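# Find the slack control line and latch its clutch open

## Task

Five control lines run into a grey console, and inside it one of them has come detached, so it carries no tension. You cannot see which one, but you can find it by handling the lines. Raise that line's red clutch lever until the clutch is fully open and stays open on its own, with no help from the robot. The task fails if any other clutch's lever is lifted far enough to open it, or close to that, even as a test. It also fails if any other line is allowed to be drawn into the console, or if anything is pushed or knocked off the table. When done, release the lever and move the gripper away.

## Robot and tools

Robot: one six-joint arm (UFACTORY 850 type) carrying a two-finger parallel gripper with a camera on the wrist. There is a single arm, so every pose is one row for that arm. Joint ranges in rad, base outward: waist -6.283..6.283, shoulder -2.304..2.304, elbow -4.224..0.061, forearm roll -6.283..6.283, wrist pitch -2.164..2.164, wrist roll -6.283..6.283. Load limits in N m: 56.4, 56.4, 47, 25.3, 17.8, 17.8. A held object's weight adds to these loads.

Frames: all poses are in the scene frame. Its origin sits on the table top under the arm base, +z is up, and +y is to the left when facing along +x. The base may be slightly tilted. In the gripper's own frame the fingers point along +z and close along y. end_effector_position is the pinch point, about 2 cm behind the fingertips. Closing pushes the tips roughly 10 mm further along gripper +z. The reported hand position gets less accurate at long reach.

The row format is shared by execute_actions and move: 8 plain numbers [x, y, z, qw, qx, qy, qz, opening]. x, y, z give an absolute target position in metres. qw..qz give an absolute orientation quaternion, w first. opening is an absolute finger command from -1 (closed) to +1 (fully open, 0.084 m). Nothing in a row is an offset.

execute_actions(actions): actions is a list of actions. Each action is a list of 0 to 15 rows, and each row lasts one control step of 1/30 s. An action always runs 15 steps (0.5 s), and a short action repeats its last row to fill them. Each action is refused if its target lies more than 0.6 m from the gripper's start position along any gripper axis. If any action is malformed, or the first one fails that check, the whole call is rejected and nothing moves. An empty list just returns state and images. To hold an orientation steady, repeat the same quaternion in every row rather than copying the reported one.

On every step the commanded pose is clipped to within 70 mm and 16 degrees of the measured pose. Damped inverse kinematics then drives the joints, favouring position over orientation. Far targets therefore take several actions. After an action the arm only continues to the last clipped pose, so send the rest of the motion yourself. Joint targets move at up to 3.14 rad/s, and the elbow will not fully straighten.

move(target, speed, blocking): target is one absolute row. The gripper follows a straight path toward it; orientation turns the shorter way. The path lasts 0.5 to 10 s and stops short if it would need longer. speed is in m/s, 0.002 to 0.5 (default 0.25), and turning is capped at twice that value in rad/s. The opening is applied at the start. The path ignores obstacles, and actual speed can overshoot, mostly near full reach. With blocking=false the call returns after 0.5 s while the motion continues. Other moves and execute_actions are refused until a result shows it ended, so use wait or stop first. The extra 'move:' line reports the ending: done (at rest near target), off_target, moving, held or fault. It also gives the remaining distance. limits=paced means the pose was clipped. limits=held means a check blocked some steps, after which the arm may jump faster than speed.

wait(seconds): 0 to 10; the arm keeps its last command, and a running move continues. stop(): brakes a running move, which needs braking room; the fingers keep moving. zoom_image(camera, region): camera is cam_high or cam_wrist; region [x0, y0, x1, y1] is in that camera's pixels, origin top-left, at most 504x504. read_manual(section): returns licence text only, default "licences". finished_scene(scene): pass the current scene's number; this is irreversible and reports success.

Cameras: cam_high is fixed, cam_wrist rides on the hand, and both are 896x504. Calibration is given as K, distortion D and T_world_to_cam, and may be off by a few degrees and millimetres.

Result contents:
- A state line gives gripper position in m, quaternion wxyz, and linear and angular velocities.
- Joint positions are listed base outward, then joint torques, which are offset, scaled and noisy.
- grip_measured is the finger opening on the command scale.
- Hand target is the pose the controller is now heading for.
- Step readings list positions at some steps, marked HELD where a row was held back.
- 'pose unreachable' means the clearance check altered or blocked a command; the mount counts as part of the arm for that check.
- MOTOR HOT warns from 65 °C. At 80 °C an OVER-TEMPERATURE FAULT brakes the arm until the motors cool.

Gripping: to hold something, keep commanding an opening well below grip_measured. Squeeze force is up to about 24 N per pad for parts up to about 6 cm. Fast closing can press harder.

Avoid: fast contacts, which hit harder. Also avoid targets far beyond a contact point, which press harder. If contact torque reaches a joint's limit, a TORQUE FAULT backs that joint off, freezes the arm for 10 s and drops the rest of the call. Do not drop, slam or knock anything off the table.

To find the detached line, probe the lines gently, for example by tugging or lifting each one and checking which gives without resistance. Never test a lever by raising it. Only the slack line's lever may be raised, fully, so it latches open. Then open the fingers and back away.

Each tool is called as name([rows], argument=value, ...), one row to a line, values as JSON.

## Session

execute_actions(actions=[])

zoom_image(camera="cam_high", region=[250, 100, 700, 450])

Scene clock: 0.00 s.
end_effector_position=(+0.7374, -0.3363, +0.1116) grip_measured=+1.00 end_effector_quat_wxyz=(-0.412, +0.687, -0.599, +0.018) end_effector_velocity=(+0.001, -0.000, +0.000) end_effector_angular_velocity=(-0.002, -0.001, +0.000)
Joint positions: [-0.596 -0.882 -1.552  1.716 -1.429 -0.777  0.084]
Joint velocities: [ 0.001  0.001 -0.001  0.001  0.001  0.    -0.   ]
Joint torques (N m, as the arm reports them, + toward a larger angle): no reading
Hand target: +0.737, -0.336, +0.112; -0.412, +0.687, -0.599, +0.018

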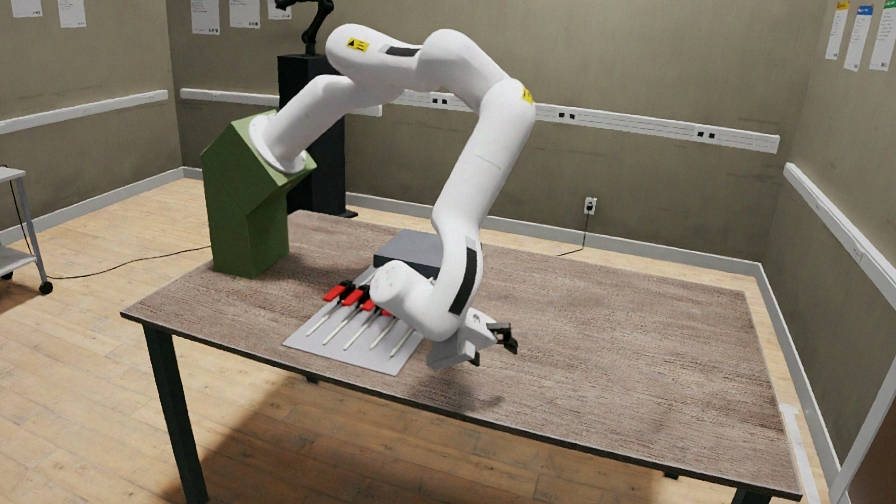

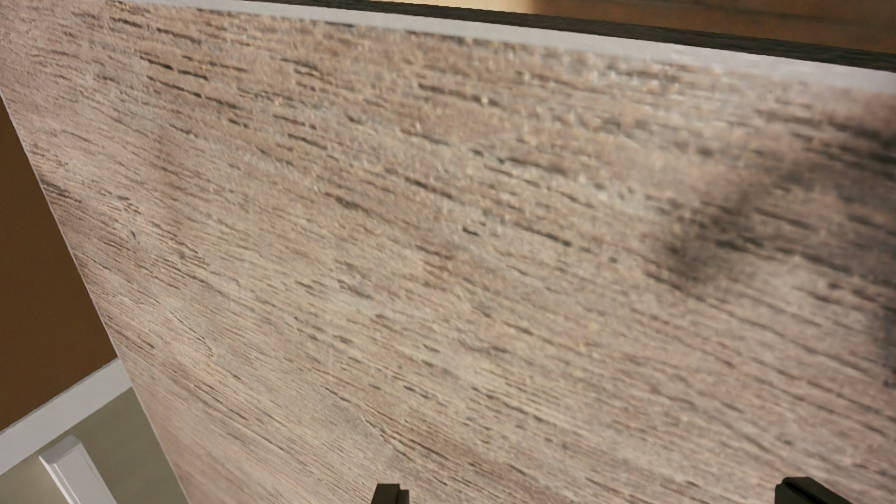

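Region (250, 100, 700, 450) of cam_high's 896x504 image, scaled by 1.120, with more detail than that image has.

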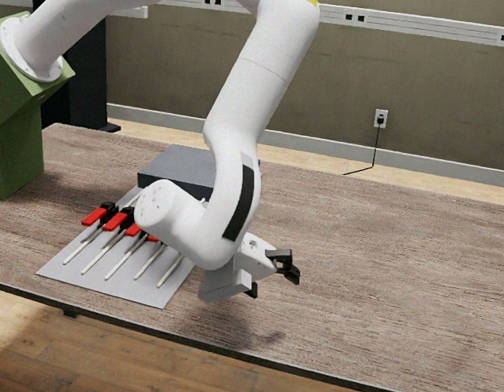

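move(target=[0.37,-0.15,0.4,0,0.7071,-0.7071,0,1])

zoom_image(camera="cam_high", region=[260, 200, 520, 390])

Scene clock: 8.10 s.
end_effector_position=(+0.3701, -0.1487, +0.3987) grip_measured=+1.00 end_effector_quat_wxyz=(-0.000, +0.707, -0.707, +0.002) end_effector_velocity=(-0.000, +0.000, +0.002) end_effector_angular_velocity=(-0.002, -0.001, -0.002)
Joint positions: [-1.126  0.549 -0.097  1.224 -0.901 -0.667  0.084]
Joint velocities: [-0.01   0.01   0.001 -0.011 -0.008  0.009 -0.   ]
Joint torques (N m, as the arm reports them, + toward a larger angle): [-0.1  14.02 -8.74  1.81 -0.67  0.53]
Hand target: +0.370, -0.149, +0.399; -0.000, +0.707, -0.707, +0.002
Off the commanded pose: 0.002 m, 0 deg.
move: done
camera_calibration (this result's frames):
cam_wrist: T_world_to_cam=[[-0.99981, 0.0194467, -0.000890832, 0.404318], [0.0194497, 0.999805, -0.00345979, 0.209088], [0.000823377, -0.00347646, -0.999994, 0.531659], [0, 0, 0, 1]] pos_world=[0.399737, -0.215062, 0.532739]

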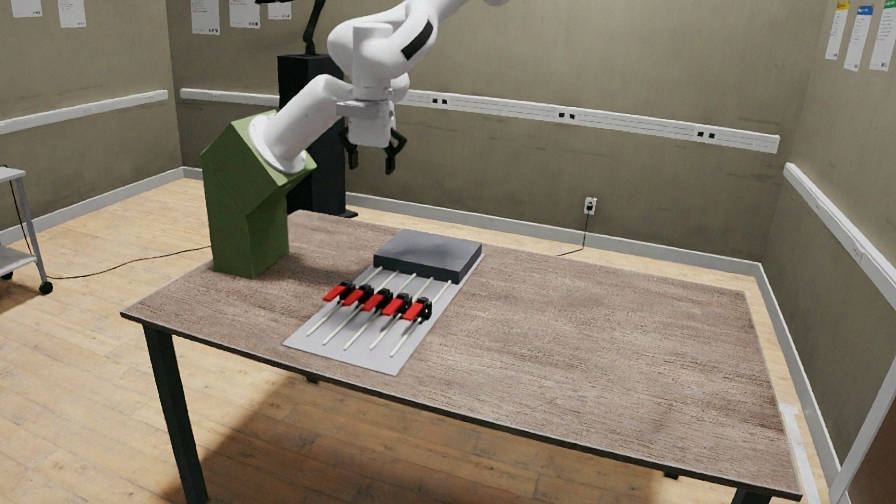

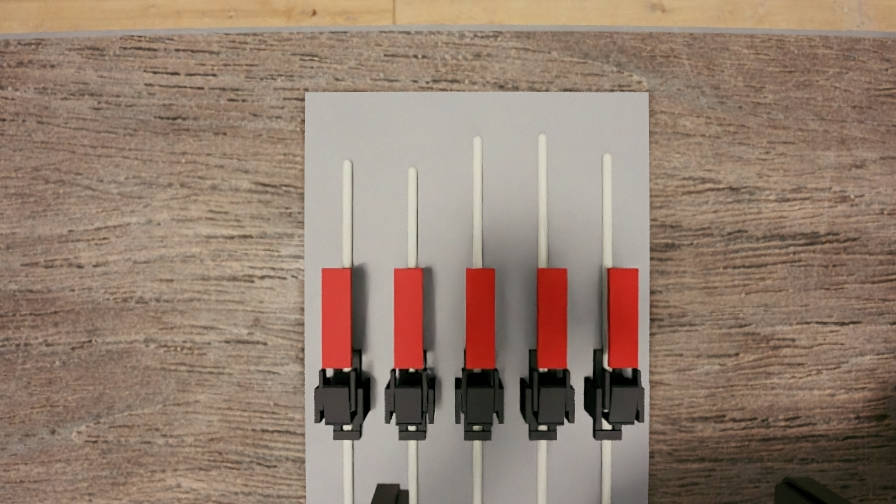

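Region (260, 200, 520, 390) of cam_high's 896x504 image, scaled by 1.938, with more detail than that image has; it fills the top 368 rows of this view, and the rest is white.

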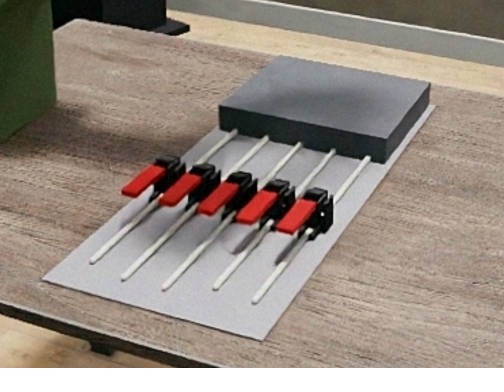

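move(target=[0.485,0.0,0.09,0,0.7071,-0.7071,0,-0.3])

move(target=[0.485,0.0,0.03,0,0.7071,-0.7071,0,-0.3], speed=0.06)

zoom_image(camera="cam_high", region=[330, 200, 520, 350])

Scene clock: 19.43 s.
end_effector_position=(+0.4848, -0.0017, +0.0907) grip_measured=-0.32 end_effector_quat_wxyz=(+0.001, +0.707, -0.707, +0.000) end_effector_velocity=(-0.001, +0.002, -0.002) end_effector_angular_velocity=(-0.002, +0.000, +0.002)
Joint positions: [ 0.15  -0.341 -0.513  3.048 -0.68  -1.495  0.03 ]
Joint velocities: [ 0.006 -0.006 -0.003  0.011 -0.003 -0.007  0.   ]
Joint torques (N m, as the arm reports them, + toward a larger angle): [-1.36 31.35  3.71  0.56 -0.57  0.58]
Hand target: +0.485, -0.002, +0.090; +0.001, +0.707, -0.707, +0.000
Off the commanded pose: 0.002 m, 0 deg.
move: done; limits=paced
camera_calibration (this result's frames):
cam_wrist: T_world_to_cam=[[-0.999827, 0.0182879, 0.00324684, 0.515447], [0.0182745, 0.999825, -0.00411903, 0.0594989], [-0.00332159, -0.00405898, -0.999986, 0.226084], [0, 0, 0, 1]] pos_world=[0.515022, -0.0679973, 0.224652]

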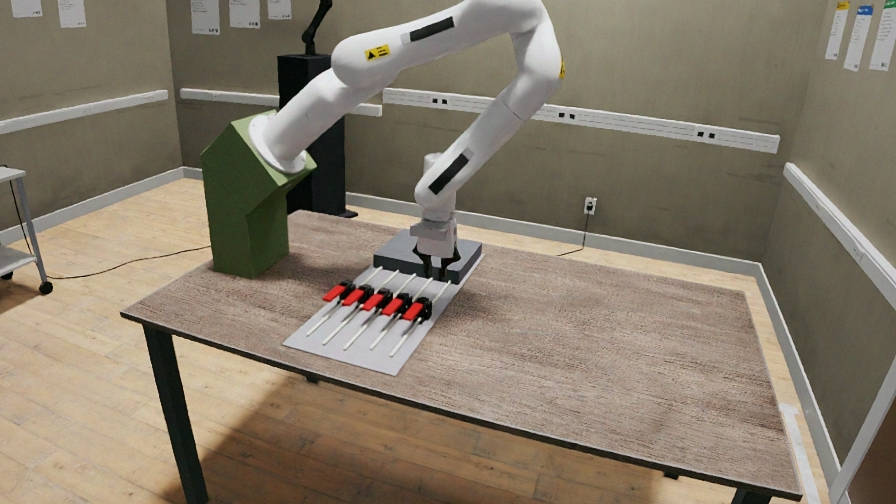

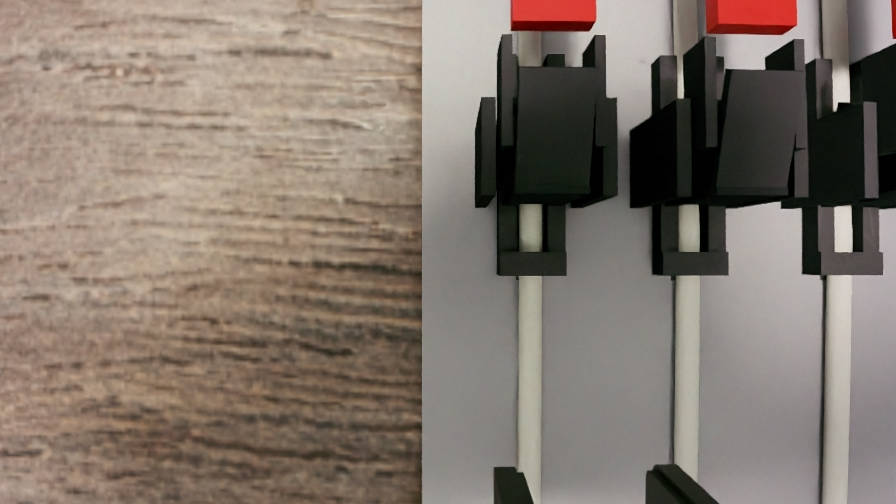

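Scene clock: 20.87 s.
end_effector_position=(+0.4851, -0.0001, +0.0302) grip_measured=-0.32 end_effector_quat_wxyz=(+0.000, +0.707, -0.707, +0.000) end_effector_velocity=(+0.000, +0.000, -0.002) end_effector_angular_velocity=(+0.001, -0.001, +0.001)
Joint positions: [ 0.162 -0.523 -0.647  3.064 -0.729 -1.502  0.03 ]
Joint velocities: [ 0.    -0.005 -0.004 -0.    -0.002 -0.     0.   ]
Joint torques (N m, as the arm reports them, + toward a larger angle): [-3.12 30.54  4.94  1.48 -0.74  0.44]
Hand target: +0.485, -0.000, +0.030; +0.000, +0.707, -0.707, +0.000
Off the commanded pose: 0.000 m, 0 deg.
move: done
camera_calibration (this result's frames):
cam_wrist: T_world_to_cam=[[-0.999828, 0.0184865, 0.00162145, 0.51597], [0.0184834, 0.999827, -0.00189703, 0.0574848], [-0.00165624, -0.00186673, -0.999997, 0.164828], [0, 0, 0, 1]] pos_world=[0.515092, -0.0667056, 0.1641]

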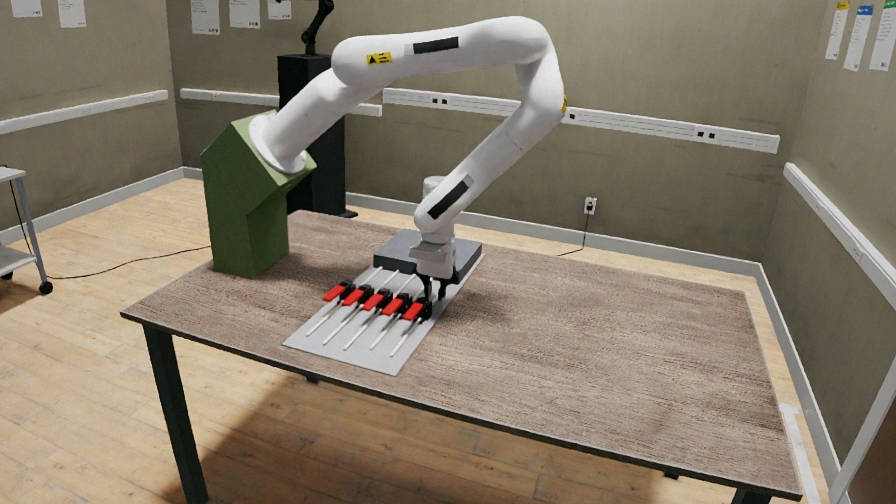

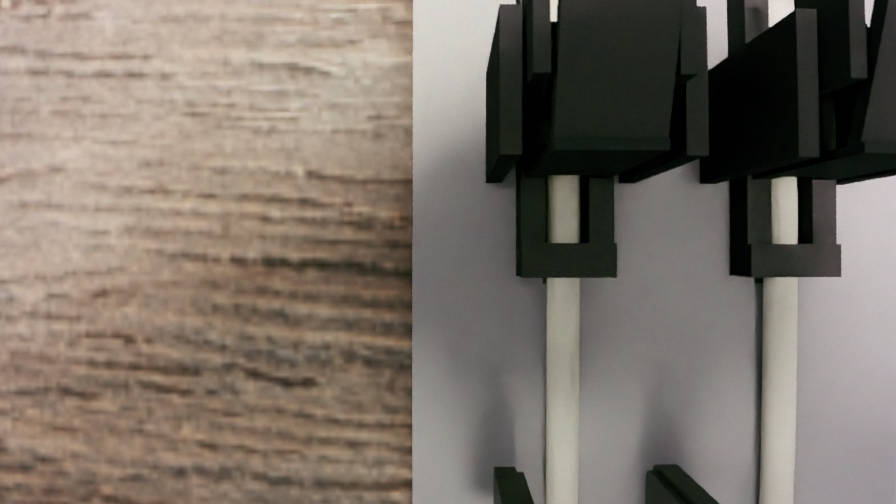

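Region (330, 200, 520, 350) of cam_high's 896x504 image, scaled by 2.653, with more detail than that image has; it fills the top 398 rows of this view, and the rest is white.

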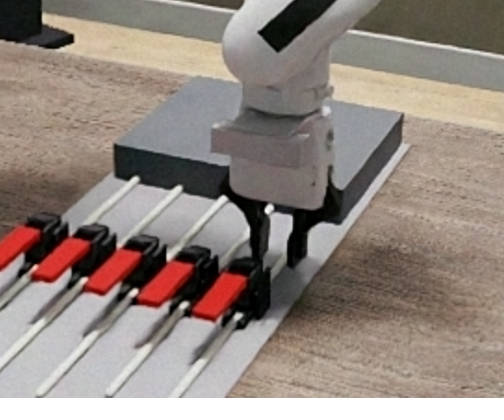

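move(target=[0.487,0.0,0.024,0,0.7071,-0.7071,0,-1], speed=0.03)

move(target=[0.487,-0.012,0.024,0,0.7071,-0.7071,0,-1], speed=0.02)

move(target=[0.487,-0.012,0.034,0,0.7071,-0.7071,0,-1], speed=0.02)

Scene clock: 26.70 s.
end_effector_position=(+0.4858, -0.0001, +0.0258) grip_measured=-1.00 end_effector_quat_wxyz=(+0.000, +0.707, -0.707, -0.000) end_effector_velocity=(-0.001, +0.000, -0.000) end_effector_angular_velocity=(-0.002, +0.003, -0.002)
Joint positions: [ 0.163 -0.535 -0.659  3.064 -0.729 -1.502  0.   ]
Joint velocities: [ 0.001 -0.    -0.     0.003  0.003  0.     0.   ]
Joint torques (N m, as the arm reports them, + toward a larger angle): [ 4.57  6.83 -9.79  0.94  0.64  0.46]
Hand target: +0.487, -0.000, +0.024; -0.000, +0.707, -0.707, +0.000
Off the commanded pose: 0.002 m, 0 deg.
move: done
camera_calibration (this result's frames):
cam_wrist: T_world_to_cam=[[-0.999818, 0.0189539, 0.00221327, 0.516678], [0.0189494, 0.999818, -0.00202904, 0.0572516], [-0.00225132, -0.00198673, -0.999995, 0.160673], [0, 0, 0, 1]] pos_world=[0.51586, -0.066715, 0.159645]

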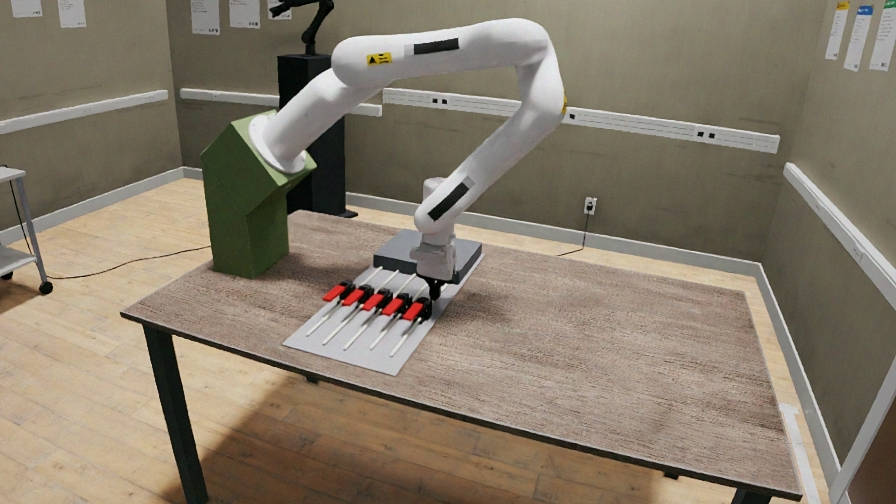

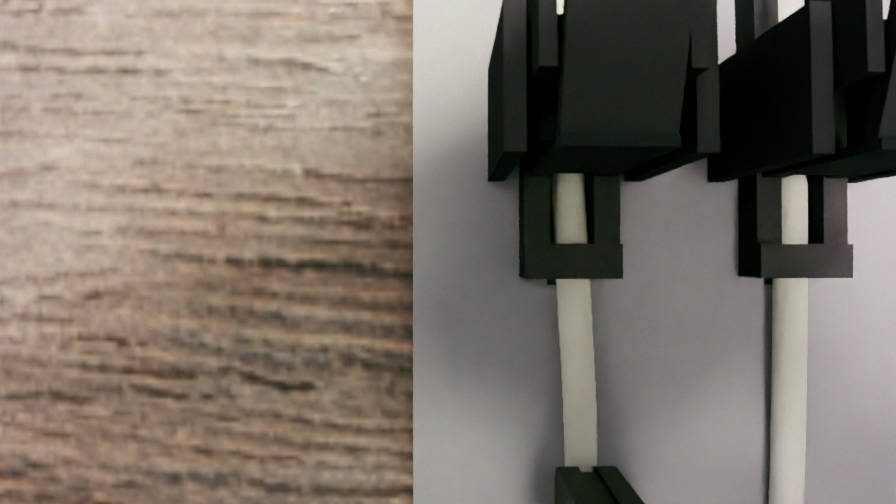

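Scene clock: 27.53 s.
end_effector_position=(+0.4846, -0.0086, +0.0258) grip_measured=-1.00 end_effector_quat_wxyz=(-0.001, +0.709, -0.705, -0.003) end_effector_velocity=(-0.001, -0.001, +0.000) end_effector_angular_velocity=(+0.007, +0.003, +0.006)
Joint positions: [ 0.138 -0.537 -0.659  3.028 -0.729 -1.496  0.   ]
Joint velocities: [-0.006  0.     0.001 -0.017  0.002  0.003  0.   ]
Joint torques (N m, as the arm reports them, + toward a larger angle): [-23.71   9.51  -9.93   9.73   1.09   0.55]
Hand target: +0.487, -0.012, +0.024; -0.000, +0.707, -0.707, -0.000
Off the commanded pose: 0.005 m, 0 deg.
move: off_target
camera_calibration (this result's frames):
cam_wrist: T_world_to_cam=[[-0.999901, 0.0132671, 0.00476858, 0.515611], [0.0132853, 0.999905, 0.00379447, 0.0683341], [-0.00471778, 0.00385745, -0.999981, 0.161902], [0, 0, 0, 1]] pos_world=[0.515415, -0.0757928, 0.159181]

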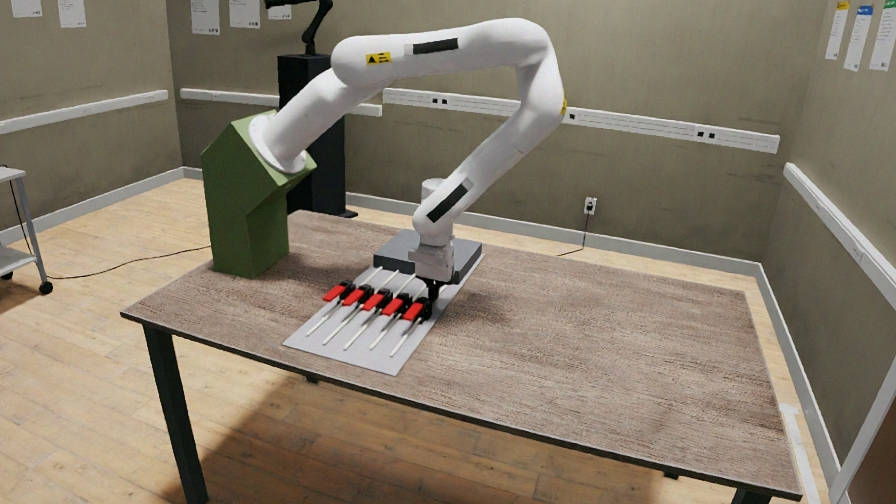

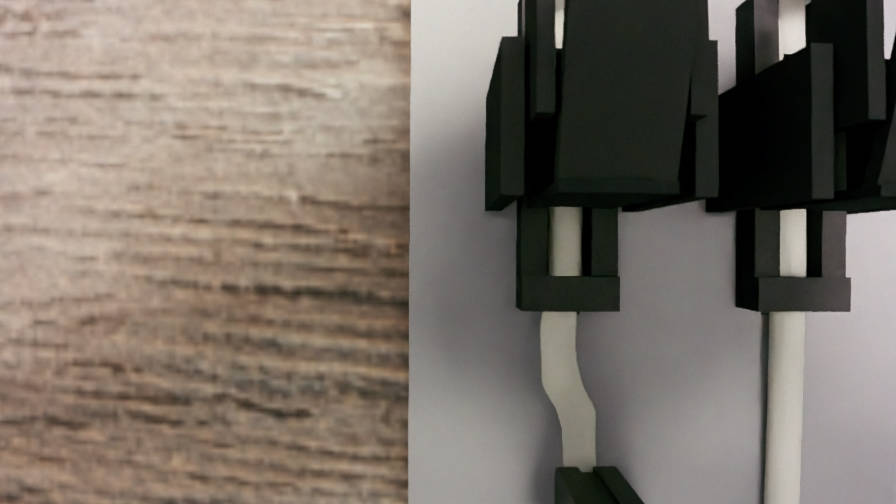

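Scene clock: 28.33 s.
end_effector_position=(+0.4870, -0.0122, +0.0338) grip_measured=-1.00 end_effector_quat_wxyz=(+0.000, +0.707, -0.707, +0.000) end_effector_velocity=(-0.001, +0.001, +0.002) end_effector_angular_velocity=(+0.002, -0.000, +0.001)
Joint positions: [ 0.132 -0.513 -0.644  3.028 -0.723 -1.495  0.   ]
Joint velocities: [ 0.002  0.005  0.006 -0.001 -0.002  0.     0.   ]
Joint torques (N m, as the arm reports them, + toward a larger angle): [-3.43 30.59  5.34  1.17 -0.7   0.4 ]
Hand target: +0.487, -0.012, +0.034; -0.000, +0.707, -0.707, +0.000
Off the commanded pose: 0.000 m, 0 deg.
move: done
camera_calibration (this result's frames):
cam_wrist: T_world_to_cam=[[-0.999821, 0.0188691, 0.00168924, 0.518145], [0.0188656, 0.99982, -0.00207271, 0.0693082], [-0.00172804, -0.00204047, -0.999996, 0.168389], [0, 0, 0, 1]] pos_world=[0.517035, -0.078729, 0.167657]

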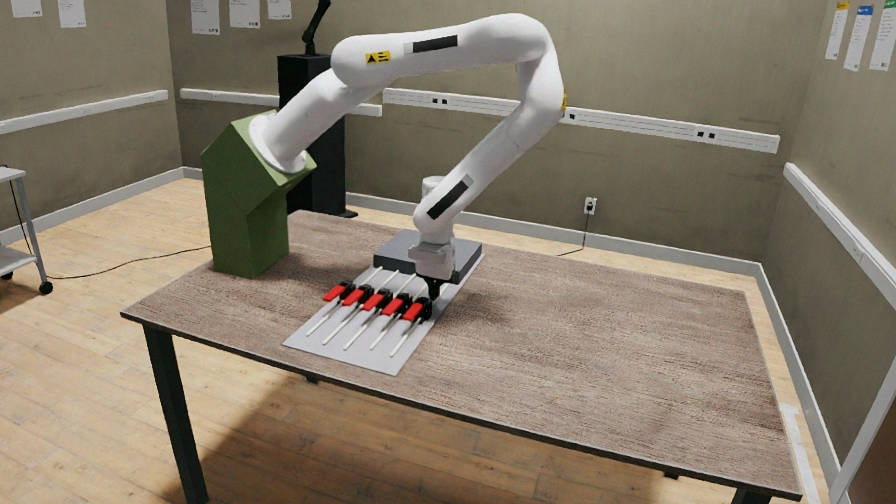

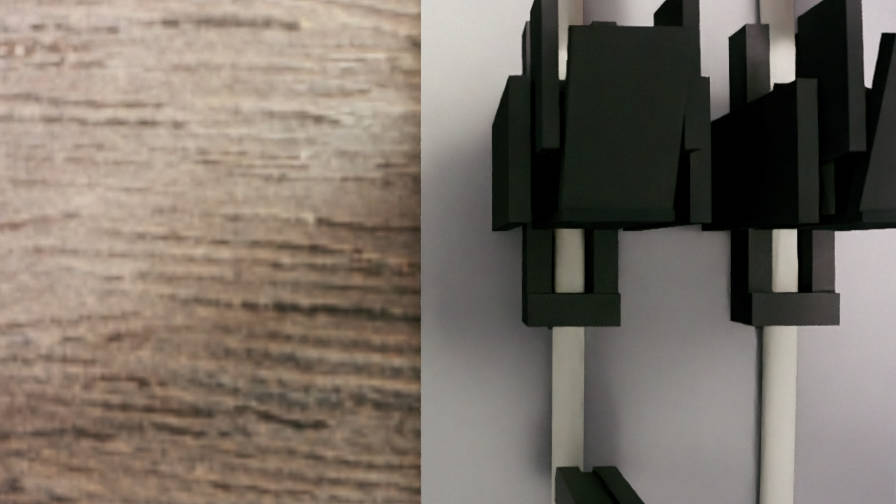

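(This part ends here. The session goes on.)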